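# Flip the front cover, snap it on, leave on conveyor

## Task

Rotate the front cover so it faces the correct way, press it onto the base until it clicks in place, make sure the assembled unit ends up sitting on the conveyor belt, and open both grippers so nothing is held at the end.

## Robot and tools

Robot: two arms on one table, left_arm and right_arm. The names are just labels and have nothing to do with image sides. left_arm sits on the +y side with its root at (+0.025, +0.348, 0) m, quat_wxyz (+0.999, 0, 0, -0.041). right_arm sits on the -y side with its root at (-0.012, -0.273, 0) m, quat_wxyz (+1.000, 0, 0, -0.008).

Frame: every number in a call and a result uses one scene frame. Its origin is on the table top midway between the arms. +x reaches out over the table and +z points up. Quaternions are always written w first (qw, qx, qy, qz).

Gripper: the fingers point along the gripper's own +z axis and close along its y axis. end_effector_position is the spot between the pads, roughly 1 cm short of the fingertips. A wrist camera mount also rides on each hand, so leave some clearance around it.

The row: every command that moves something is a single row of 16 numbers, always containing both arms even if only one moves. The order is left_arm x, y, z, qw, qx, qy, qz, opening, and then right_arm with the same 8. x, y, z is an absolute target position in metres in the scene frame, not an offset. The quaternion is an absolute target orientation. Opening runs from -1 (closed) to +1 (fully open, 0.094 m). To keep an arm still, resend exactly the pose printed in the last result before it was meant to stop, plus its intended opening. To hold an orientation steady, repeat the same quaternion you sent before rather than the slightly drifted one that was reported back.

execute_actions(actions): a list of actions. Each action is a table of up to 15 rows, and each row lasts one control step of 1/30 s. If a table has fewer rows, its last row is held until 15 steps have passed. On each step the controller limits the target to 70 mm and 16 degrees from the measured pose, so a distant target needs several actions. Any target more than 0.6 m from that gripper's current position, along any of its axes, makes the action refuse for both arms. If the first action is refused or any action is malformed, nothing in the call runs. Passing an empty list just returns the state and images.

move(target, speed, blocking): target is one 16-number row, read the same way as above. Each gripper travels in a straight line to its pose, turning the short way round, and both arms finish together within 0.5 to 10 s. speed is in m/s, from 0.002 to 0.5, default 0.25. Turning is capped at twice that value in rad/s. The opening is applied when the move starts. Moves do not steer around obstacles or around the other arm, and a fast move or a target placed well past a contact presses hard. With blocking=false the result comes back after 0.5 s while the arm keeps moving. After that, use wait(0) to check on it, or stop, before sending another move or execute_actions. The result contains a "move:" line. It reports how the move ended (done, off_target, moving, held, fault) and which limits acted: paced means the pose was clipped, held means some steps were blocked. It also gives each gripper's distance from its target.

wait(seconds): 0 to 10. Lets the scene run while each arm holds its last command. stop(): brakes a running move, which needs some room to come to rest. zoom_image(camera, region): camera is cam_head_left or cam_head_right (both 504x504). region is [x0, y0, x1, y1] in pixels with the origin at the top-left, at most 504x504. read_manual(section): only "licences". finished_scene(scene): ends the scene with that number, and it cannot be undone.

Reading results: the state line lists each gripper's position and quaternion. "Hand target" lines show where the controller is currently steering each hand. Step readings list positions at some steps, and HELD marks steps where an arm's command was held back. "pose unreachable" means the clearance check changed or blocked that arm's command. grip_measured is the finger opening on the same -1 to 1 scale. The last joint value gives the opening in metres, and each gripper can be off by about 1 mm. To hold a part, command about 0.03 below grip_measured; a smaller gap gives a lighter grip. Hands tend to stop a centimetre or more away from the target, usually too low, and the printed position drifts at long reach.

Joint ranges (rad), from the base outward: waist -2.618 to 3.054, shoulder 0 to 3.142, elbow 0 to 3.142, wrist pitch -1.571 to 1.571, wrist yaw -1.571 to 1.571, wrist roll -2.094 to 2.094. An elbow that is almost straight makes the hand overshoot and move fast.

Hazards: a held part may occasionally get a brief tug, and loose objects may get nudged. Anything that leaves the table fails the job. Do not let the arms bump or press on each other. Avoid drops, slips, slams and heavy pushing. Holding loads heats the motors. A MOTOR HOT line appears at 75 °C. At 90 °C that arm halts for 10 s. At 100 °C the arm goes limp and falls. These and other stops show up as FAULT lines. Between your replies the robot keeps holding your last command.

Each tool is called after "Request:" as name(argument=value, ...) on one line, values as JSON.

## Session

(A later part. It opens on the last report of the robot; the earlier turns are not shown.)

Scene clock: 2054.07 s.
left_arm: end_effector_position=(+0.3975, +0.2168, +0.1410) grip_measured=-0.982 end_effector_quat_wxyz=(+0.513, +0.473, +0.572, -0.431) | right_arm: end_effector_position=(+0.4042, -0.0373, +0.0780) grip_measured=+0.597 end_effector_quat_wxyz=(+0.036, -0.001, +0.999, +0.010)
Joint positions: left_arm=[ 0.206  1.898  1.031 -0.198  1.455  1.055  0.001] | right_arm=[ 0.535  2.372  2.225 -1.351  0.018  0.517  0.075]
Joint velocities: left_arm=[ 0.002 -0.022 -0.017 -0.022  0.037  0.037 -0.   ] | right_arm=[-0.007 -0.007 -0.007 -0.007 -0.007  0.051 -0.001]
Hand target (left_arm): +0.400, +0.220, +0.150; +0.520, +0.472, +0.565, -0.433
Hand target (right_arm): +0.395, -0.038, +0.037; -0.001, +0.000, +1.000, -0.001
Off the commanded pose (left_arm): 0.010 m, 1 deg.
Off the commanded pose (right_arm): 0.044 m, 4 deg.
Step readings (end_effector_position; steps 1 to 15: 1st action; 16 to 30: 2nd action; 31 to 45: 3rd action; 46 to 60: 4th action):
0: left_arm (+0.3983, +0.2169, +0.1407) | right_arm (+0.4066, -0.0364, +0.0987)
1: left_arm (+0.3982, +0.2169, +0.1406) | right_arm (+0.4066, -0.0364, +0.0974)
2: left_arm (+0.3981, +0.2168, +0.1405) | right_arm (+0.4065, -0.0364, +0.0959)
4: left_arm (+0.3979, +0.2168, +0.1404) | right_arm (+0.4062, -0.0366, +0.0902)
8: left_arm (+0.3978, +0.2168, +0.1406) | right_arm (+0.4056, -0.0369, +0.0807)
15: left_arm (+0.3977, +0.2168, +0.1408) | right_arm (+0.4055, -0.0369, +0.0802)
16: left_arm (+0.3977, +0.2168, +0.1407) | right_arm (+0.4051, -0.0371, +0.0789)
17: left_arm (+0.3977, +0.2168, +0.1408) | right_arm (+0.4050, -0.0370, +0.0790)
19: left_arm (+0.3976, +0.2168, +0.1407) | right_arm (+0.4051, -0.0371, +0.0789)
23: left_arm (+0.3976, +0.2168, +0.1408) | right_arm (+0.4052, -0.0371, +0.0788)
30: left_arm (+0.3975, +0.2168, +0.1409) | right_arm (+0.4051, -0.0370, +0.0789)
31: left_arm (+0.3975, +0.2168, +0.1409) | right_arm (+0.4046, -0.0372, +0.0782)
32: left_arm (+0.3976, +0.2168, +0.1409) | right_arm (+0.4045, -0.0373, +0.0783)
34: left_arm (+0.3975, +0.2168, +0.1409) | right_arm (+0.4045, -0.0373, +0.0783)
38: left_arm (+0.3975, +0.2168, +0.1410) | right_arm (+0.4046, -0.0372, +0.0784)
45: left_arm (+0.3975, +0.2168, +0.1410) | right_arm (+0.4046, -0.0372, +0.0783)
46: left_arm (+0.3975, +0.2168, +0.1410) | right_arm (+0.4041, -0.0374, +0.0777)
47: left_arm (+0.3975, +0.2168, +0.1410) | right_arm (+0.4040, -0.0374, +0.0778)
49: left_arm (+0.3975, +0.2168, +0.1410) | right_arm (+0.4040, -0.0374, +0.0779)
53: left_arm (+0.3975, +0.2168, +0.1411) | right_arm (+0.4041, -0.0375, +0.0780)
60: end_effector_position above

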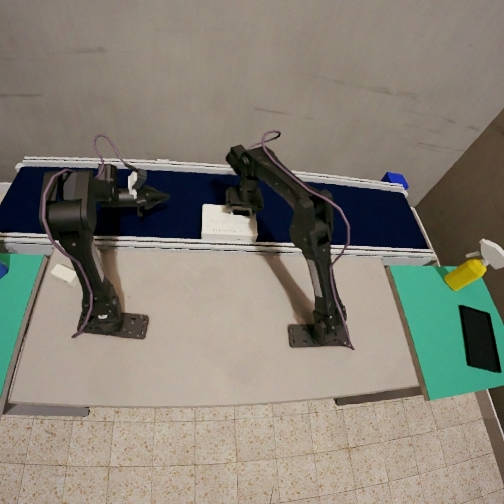

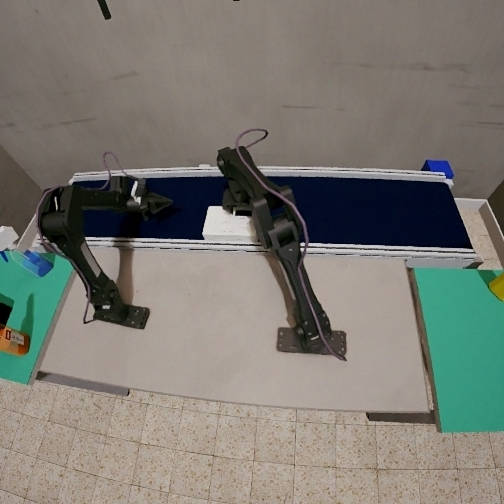

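The far-right side now reaches 0.078, the seated height. Next I'll press the near-right corner, then the left side.

Request:
move(target=[0.40,0.22,0.15,0.518,0.474,0.564,-0.434,-1, 0.37,-0.033,0.115,0,0,1,0,0.6], speed=0.05)

Request:
move(target=[0.40,0.22,0.15,0.518,0.474,0.564,-0.434,-1, 0.335,-0.033,0.095,0,0,1,0,0.6], speed=0.05)

Request:
move(target=[0.40,0.22,0.15,0.518,0.474,0.564,-0.434,-1, 0.332,-0.033,0.045,0,0,1,0,0.6], speed=0.03)

Request:
move(target=[0.40,0.22,0.15,0.518,0.474,0.564,-0.434,-1, 0.30,-0.2,0.16,0,0,1,0,0.6], speed=0.1)

Request:
move(target=[0.375,0.065,0.12,0,0.707,0.707,0,0.8, 0.30,-0.2,0.16,0,0,1,0,0.6], speed=0.2)

Request:
move(target=[0.372,0.065,0.04,0,0.707,0.707,0,0.8, 0.30,-0.2,0.16,0,0,1,0,0.6], speed=0.03)

Request:
move(target=[0.33,0.2,0.16,0,0.707,0.707,0,0.8, 0.30,-0.2,0.16,0,0,1,0,0.6], speed=0.1)

Request:
zoom_image(camera="cam_head_right", region=[170,170,290,260])

Scene clock: 2069.13 s.
left_arm: end_effector_position=(+0.3974, +0.2168, +0.1410) grip_measured=-0.982 end_effector_quat_wxyz=(+0.513, +0.473, +0.572, -0.432) | right_arm: end_effector_position=(+0.3699, -0.0365, +0.1022) grip_measured=+0.597 end_effector_quat_wxyz=(-0.011, -0.000, +1.000, -0.008)
Joint positions: left_arm=[ 0.206  1.898  1.031 -0.199  1.455  1.055  0.001] | right_arm=[ 0.568  2.368  2.317 -1.547  0.002  0.552  0.075]
Joint velocities: left_arm=[ 0.002  0.007 -0.007  0.007 -0.051  0.066  0.   ] | right_arm=[-0.012 -0.007 -0.002  0.022  0.022  0.007  0.   ]
Hand target (left_arm): +0.400, +0.220, +0.150; +0.520, +0.472, +0.565, -0.433
Hand target (right_arm): +0.370, -0.033, +0.115; +0.000, +0.000, +1.000, -0.000
Off the commanded pose (left_arm): 0.010 m, 1 deg.
Off the commanded pose (right_arm): 0.013 m, 2 deg.
move: off_target (right_arm)

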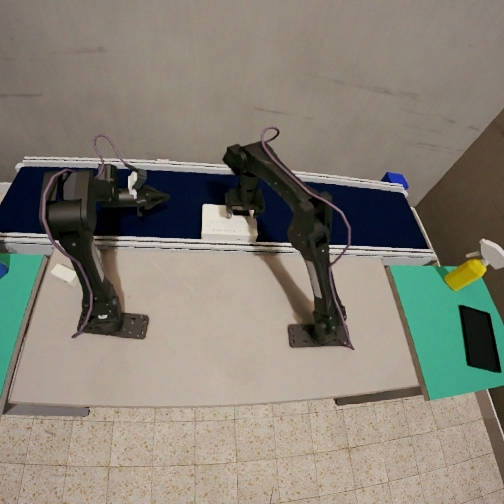

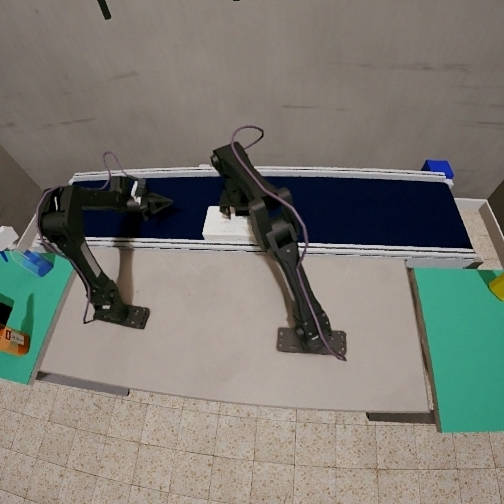

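Scene clock: 2070.37 s.
left_arm: end_effector_position=(+0.3974, +0.2168, +0.1410) grip_measured=-0.982 end_effector_quat_wxyz=(+0.513, +0.473, +0.572, -0.432) | right_arm: end_effector_position=(+0.3360, -0.0352, +0.0882) grip_measured=+0.597 end_effector_quat_wxyz=(-0.011, -0.001, +1.000, -0.008)
Joint positions: left_arm=[ 0.206  1.898  1.031 -0.199  1.455  1.055  0.001] | right_arm=[ 0.612  2.207  1.988 -1.38  -0.     0.595  0.075]
Joint velocities: left_arm=[-0.012  0.002  0.017 -0.022 -0.037  0.007 -0.001] | right_arm=[-0.002 -0.007  0.012  0.037 -0.051  0.066 -0.   ]
Hand target (left_arm): +0.400, +0.220, +0.150; +0.520, +0.472, +0.565, -0.433
Hand target (right_arm): +0.335, -0.033, +0.095; -0.001, -0.000, +1.000, -0.000
Off the commanded pose (left_arm): 0.010 m, 1 deg.
Off the commanded pose (right_arm): 0.007 m, 2 deg.
move: done

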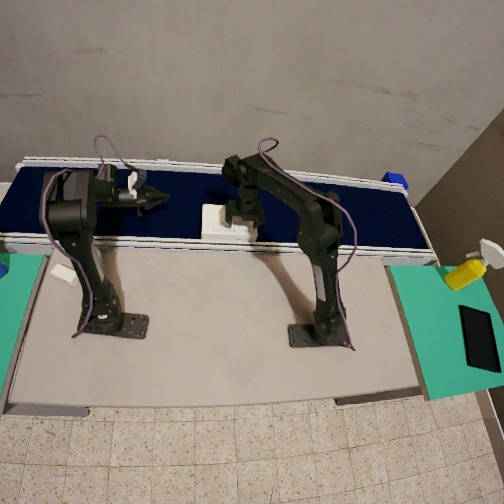

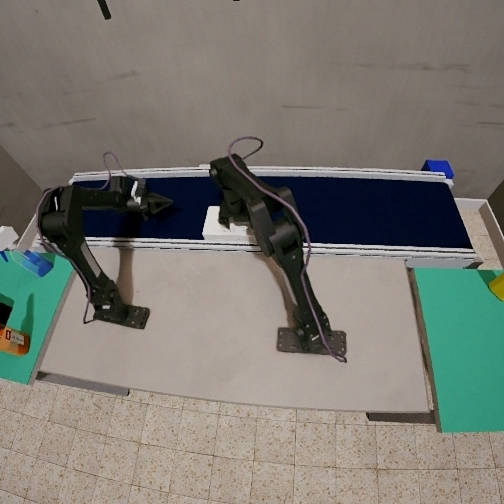

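Scene clock: 2072.03 s.
left_arm: end_effector_position=(+0.3974, +0.2168, +0.1410) grip_measured=-0.982 end_effector_quat_wxyz=(+0.513, +0.473, +0.572, -0.432) | right_arm: end_effector_position=(+0.3352, -0.0356, +0.0773) grip_measured=+0.597 end_effector_quat_wxyz=(+0.019, -0.000, +1.000, +0.005)
Joint positions: left_arm=[ 0.206  1.898  1.031 -0.199  1.455  1.055  0.001] | right_arm=[ 0.618  2.131  1.825 -1.228  0.013  0.602  0.075]
Joint velocities: left_arm=[ 0.002  0.002 -0.007  0.007  0.007  0.022  0.   ] | right_arm=[ 0.017 -0.007 -0.027  0.037 -0.037 -0.022 -0.   ]
Hand target (left_arm): +0.400, +0.220, +0.150; +0.520, +0.472, +0.565, -0.433
Hand target (right_arm): +0.330, -0.035, +0.046; -0.001, +0.000, +1.000, -0.001
Off the commanded pose (left_arm): 0.010 m, 1 deg.
Off the commanded pose (right_arm): 0.033 m, 2 deg.
move: off_target (right_arm)

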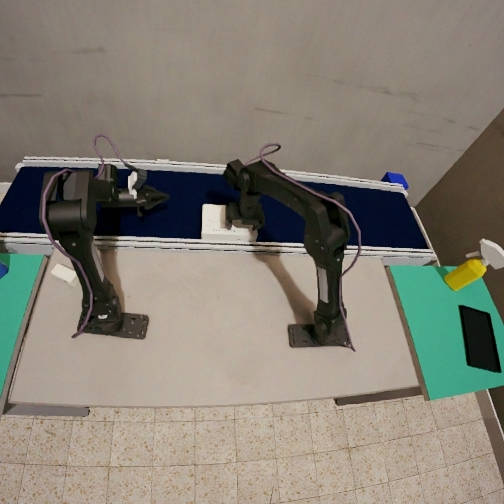

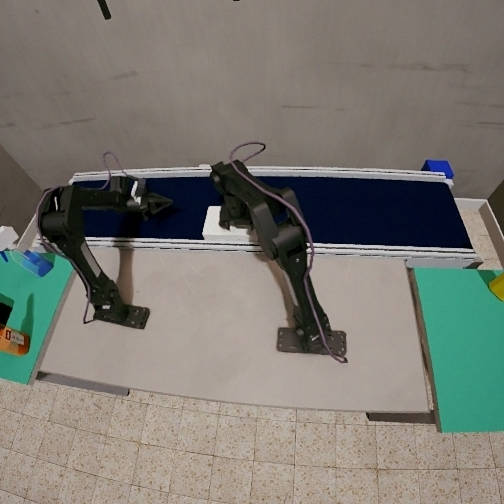

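Scene clock: 2074.37 s.
left_arm: end_effector_position=(+0.3974, +0.2168, +0.1409) grip_measured=-0.982 end_effector_quat_wxyz=(+0.513, +0.473, +0.572, -0.431) | right_arm: end_effector_position=(+0.3070, -0.1960, +0.1556) grip_measured=+0.597 end_effector_quat_wxyz=(+0.002, +0.003, +1.000, +0.001)
Joint positions: left_arm=[ 0.206  1.898  1.031 -0.199  1.454  1.055  0.001] | right_arm=[ 0.249  1.789  1.659 -1.437 -0.001  0.239  0.075]
Joint velocities: left_arm=[ 0.002  0.002 -0.027  0.037  0.007  0.007 -0.   ] | right_arm=[ 0.007  0.007  0.012 -0.066  0.007 -0.022  0.   ]
Hand target (left_arm): +0.400, +0.220, +0.150; +0.520, +0.472, +0.565, -0.433
Hand target (right_arm): +0.299, -0.199, +0.160; +0.000, +0.000, +1.000, +0.002
Off the commanded pose (left_arm): 0.010 m, 1 deg.
Off the commanded pose (right_arm): 0.009 m, 0 deg.
move: done

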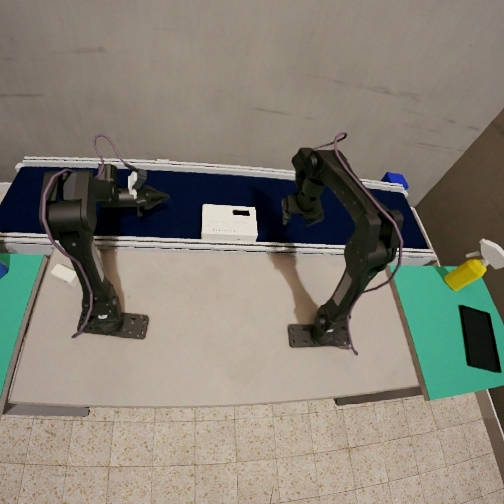

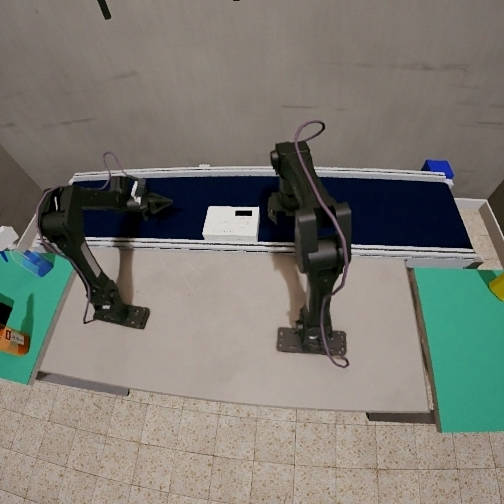

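Scene clock: 2078.73 s.
left_arm: end_effector_position=(+0.3757, +0.0638, +0.1195) grip_measured=+0.798 end_effector_quat_wxyz=(+0.007, +0.714, +0.700, -0.002) | right_arm: end_effector_position=(+0.3067, -0.1961, +0.1556) grip_measured=+0.597 end_effector_quat_wxyz=(+0.001, +0.000, +1.000, +0.001)
Joint positions: left_arm=[-0.599  2.332  2.325 -1.549  0.005  0.909  0.084] | right_arm=[ 0.249  1.789  1.659 -1.438 -0.001  0.234  0.075]
Joint velocities: left_arm=[-0.012 -0.007 -0.002 -0.037 -0.022 -0.022 -0.001] | right_arm=[-0.002 -0.002 -0.007  0.051 -0.007  0.007  0.   ]
Hand target (left_arm): +0.376, +0.064, +0.119; +0.002, +0.710, +0.704, +0.001
Hand target (right_arm): +0.300, -0.200, +0.160; +0.000, +0.000, +1.000, +0.000
Off the commanded pose (left_arm): 0.001 m, 1 deg.
Off the commanded pose (right_arm): 0.009 m, 0 deg.
joint sent to its limit (left arm) — the command would take joint 4 (wrist pitch) past its lower limit, so that joint was sent only as far as its limit.
move: done

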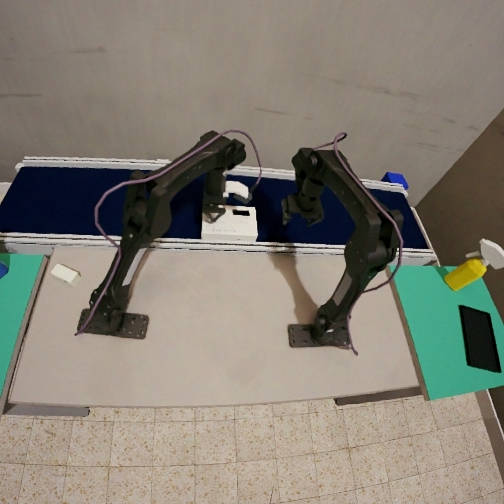

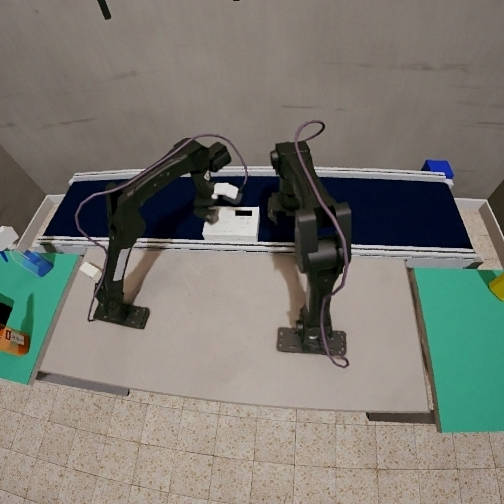

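Scene clock: 2081.60 s.
left_arm: end_effector_position=(+0.3731, +0.0660, +0.0769) grip_measured=+0.798 end_effector_quat_wxyz=(+0.022, +0.711, +0.703, +0.000) | right_arm: end_effector_position=(+0.3066, -0.1961, +0.1556) grip_measured=+0.597 end_effector_quat_wxyz=(+0.001, +0.000, +1.000, +0.001)
Joint positions: left_arm=[-0.599  2.244  2.004 -1.287  0.005  0.899  0.084] | right_arm=[ 0.249  1.789  1.659 -1.439 -0.001  0.234  0.075]
Joint velocities: left_arm=[ 0.007  0.002 -0.017 -0.037 -0.037  0.037  0.001] | right_arm=[-0.007 -0.012  0.007 -0.022 -0.037 -0.051 -0.   ]
Hand target (left_arm): +0.369, +0.067, +0.042; -0.001, +0.707, +0.707, -0.000
Hand target (right_arm): +0.300, -0.200, +0.160; -0.000, +0.000, +1.000, -0.000
Off the commanded pose (left_arm): 0.037 m, 3 deg.
Off the commanded pose (right_arm): 0.009 m, 0 deg.
move: off_target (left_arm)

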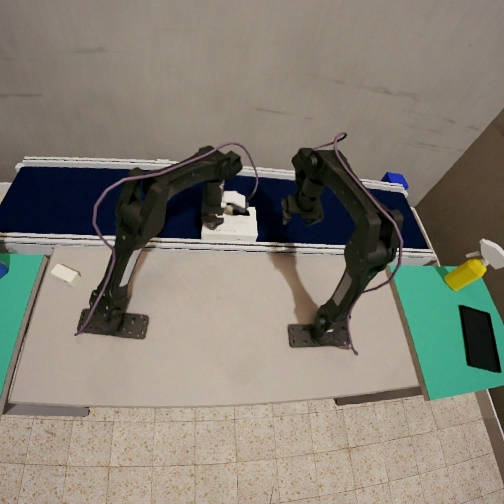

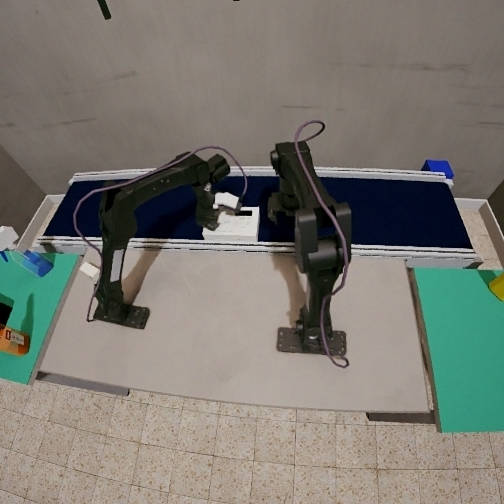

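Scene clock: 2083.63 s.
left_arm: end_effector_position=(+0.3381, +0.1931, +0.1606) grip_measured=+0.798 end_effector_quat_wxyz=(+0.010, +0.704, +0.710, +0.001) | right_arm: end_effector_position=(+0.3066, -0.1961, +0.1556) grip_measured=+0.597 end_effector_quat_wxyz=(+0.001, +0.000, +1.000, +0.001)
Joint positions: left_arm=[-0.378  1.857  1.765 -1.458  0.004  1.102  0.084] | right_arm=[ 0.249  1.789  1.659 -1.439 -0.001  0.234  0.075]
Joint velocities: left_arm=[-0.002 -0.012  0.012  0.022  0.066 -0.051 -0.001] | right_arm=[-0.007 -0.007  0.017 -0.022  0.022  0.037  0.   ]
Hand target (left_arm): +0.330, +0.199, +0.161; -0.000, +0.707, +0.707, -0.001
Hand target (right_arm): +0.300, -0.200, +0.160; -0.000, +0.000, +1.000, -0.000
Off the commanded pose (left_arm): 0.011 m, 1 deg.
Off the commanded pose (right_arm): 0.009 m, 0 deg.
move: off_target (left_arm)

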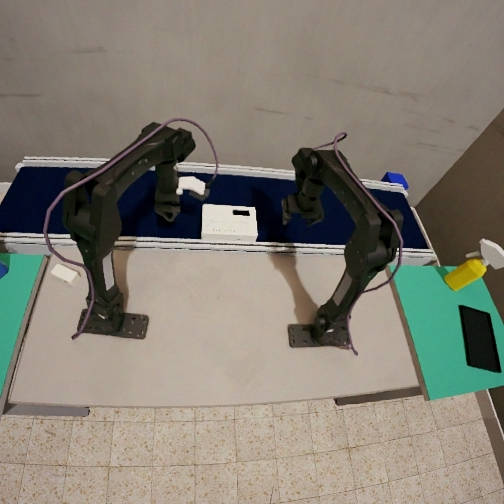

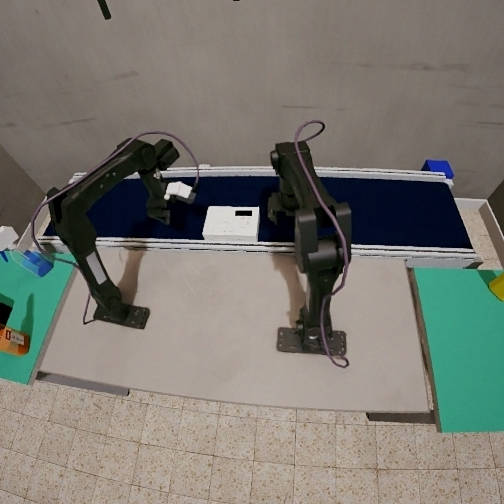

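Region (170, 170, 290, 260) of cam_head_right's 504x504 image, scaled by 4.200, with more detail than that image has; it fills the top 378 rows of this view, and the rest is white.

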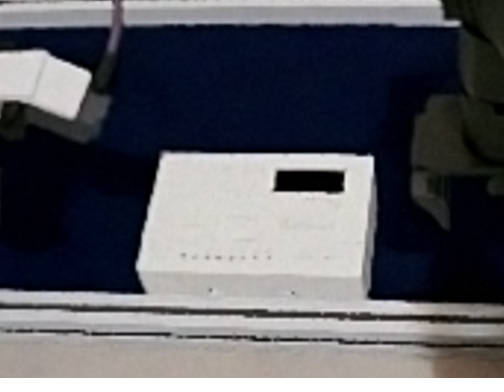

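Request:
move(target=[0.30,0.25,0.16,0,0.707,0.707,0,0.8, 0.27,0.0,0.065,0.216,0,0.976,0,0.8], speed=0.1)

Request:
move(target=[0.30,0.25,0.16,0,0.707,0.707,0,0.8, 0.335,0.0,0.062,0.216,0,0.976,0,0.8], speed=0.03)

Request:
move(target=[0.30,0.25,0.16,0,0.707,0.707,0,0.8, 0.25,-0.15,0.15,0.216,0,0.976,0,0.8], speed=0.1)

Request:
zoom_image(camera="cam_head_right", region=[170,170,290,260])

Scene clock: 2096.97 s.
left_arm: end_effector_position=(+0.3014, +0.2464, +0.1592) grip_measured=+0.798 end_effector_quat_wxyz=(-0.005, +0.705, +0.709, -0.005) | right_arm: end_effector_position=(+0.2712, +0.0021, +0.0731) grip_measured=+0.797 end_effector_quat_wxyz=(+0.215, -0.004, +0.976, +0.010)
Joint positions: left_arm=[-0.271  1.673  1.537 -1.449  0.004  1.213  0.084] | right_arm=[ 0.927  1.803  1.267 -0.741  0.325  0.856  0.084]
Joint velocities: left_arm=[-0.002 -0.022 -0.012 -0.037 -0.022 -0.081  0.   ] | right_arm=[-0.017 -0.017 -0.002  0.037 -0.081  0.022 -0.   ]
Hand target (left_arm): +0.300, +0.250, +0.161; -0.000, +0.707, +0.707, -0.001
Hand target (right_arm): +0.271, -0.002, +0.064; +0.216, -0.002, +0.976, -0.001
Off the commanded pose (left_arm): 0.004 m, 1 deg.
Off the commanded pose (right_arm): 0.008 m, 1 deg.
move: done

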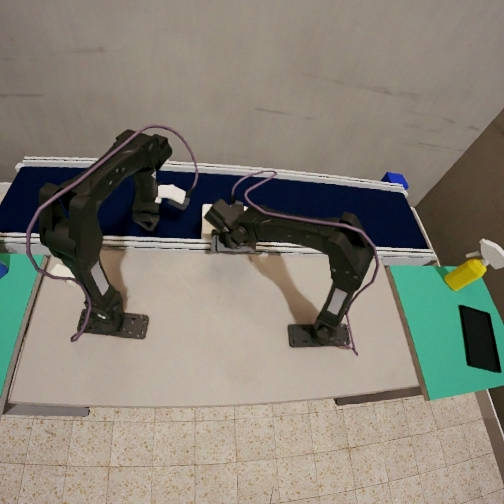

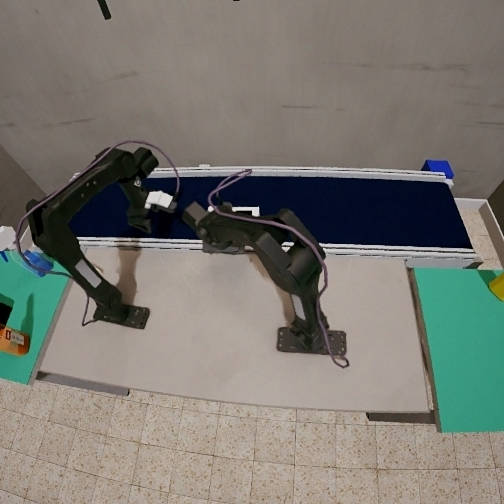

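Scene clock: 2099.40 s.
left_arm: end_effector_position=(+0.3020, +0.2461, +0.1592) grip_measured=+0.798 end_effector_quat_wxyz=(-0.004, +0.706, +0.709, -0.004) | right_arm: end_effector_position=(+0.3226, -0.0047, +0.0581) grip_measured=+0.797 end_effector_quat_wxyz=(+0.204, -0.003, +0.979, -0.004)
Joint positions: left_arm=[-0.271  1.673  1.537 -1.446  0.004  1.213  0.084] | right_arm=[ 0.808  1.945  1.401 -0.735  0.292  0.744  0.084]
Joint velocities: left_arm=[-0.002  0.002 -0.002  0.022 -0.037 -0.022 -0.001] | right_arm=[-0.012  0.007  0.002 -0.007  0.051  0.007 -0.001]
Hand target (left_arm): +0.300, +0.250, +0.160; -0.000, +0.707, +0.707, +0.000
Hand target (right_arm): +0.335, -0.001, +0.062; +0.216, +0.000, +0.976, +0.001
Off the commanded pose (left_arm): 0.004 m, 1 deg.
Off the commanded pose (right_arm): 0.014 m, 2 deg.
move: off_target (right_arm)

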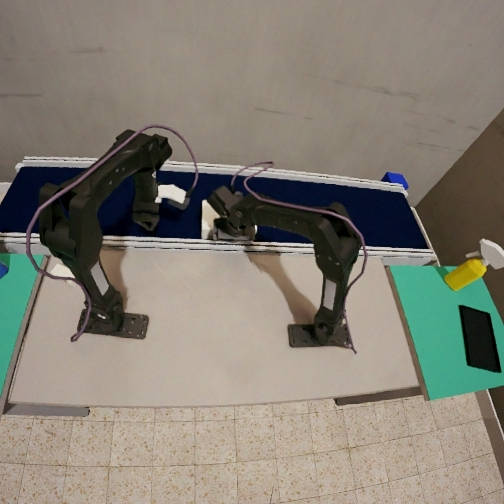

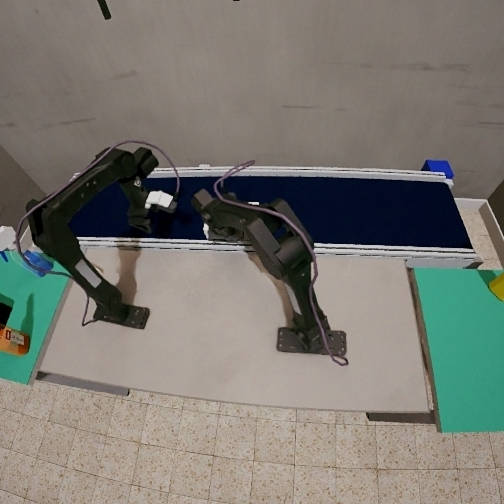

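Scene clock: 2101.73 s.
left_arm: end_effector_position=(+0.3020, +0.2461, +0.1592) grip_measured=+0.798 end_effector_quat_wxyz=(-0.004, +0.706, +0.709, -0.004) | right_arm: end_effector_position=(+0.2571, -0.1405, +0.1523) grip_measured=+0.797 end_effector_quat_wxyz=(+0.222, +0.002, +0.975, +0.007)
Joint positions: left_arm=[-0.271  1.673  1.537 -1.446  0.004  1.213  0.084] | right_arm=[ 0.606  1.317  1.092 -0.959  0.232  0.549  0.084]
Joint velocities: left_arm=[-0.017  0.012 -0.002  0.066 -0.022 -0.022 -0.001] | right_arm=[ 0.007 -0.007 -0.007  0.007  0.007 -0.051 -0.001]
Hand target (left_arm): +0.300, +0.250, +0.160; -0.000, +0.707, +0.707, -0.000
Hand target (right_arm): +0.250, -0.148, +0.150; +0.216, +0.000, +0.976, +0.001
Off the commanded pose (left_arm): 0.004 m, 1 deg.
Off the commanded pose (right_arm): 0.012 m, 1 deg.
move: off_target (right_arm)

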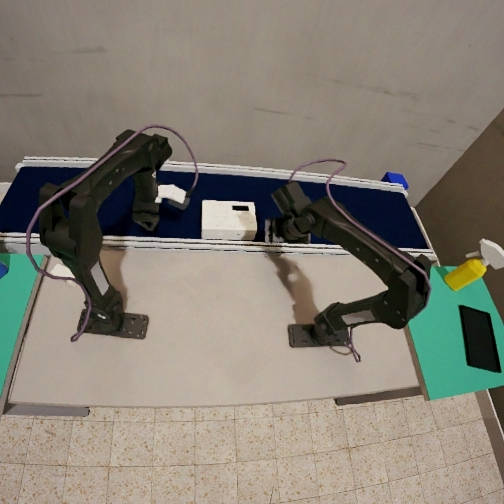

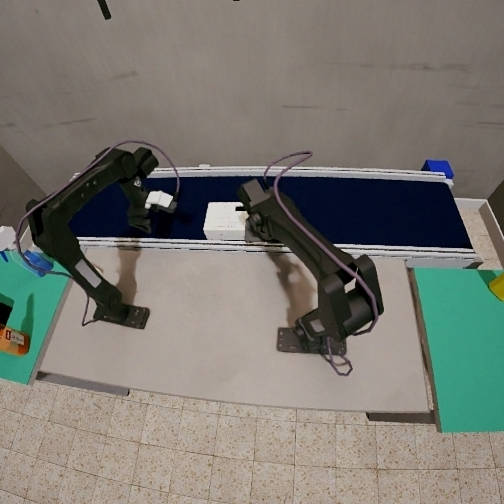

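Region (170, 170, 290, 260) of cam_head_right's 504x504 image, scaled by 4.200, with more detail than that image has; it fills the top 378 rows of this view, and the rest is white.

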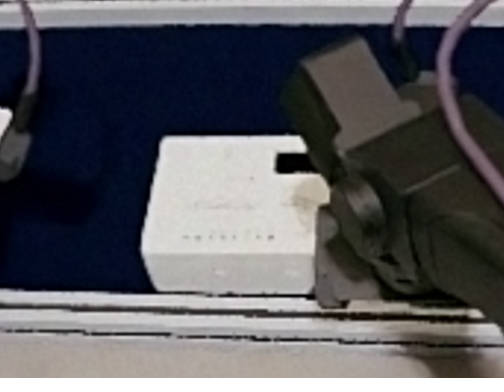

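Request:
finished_scene(scene=1)

The scene is finished: the task was done.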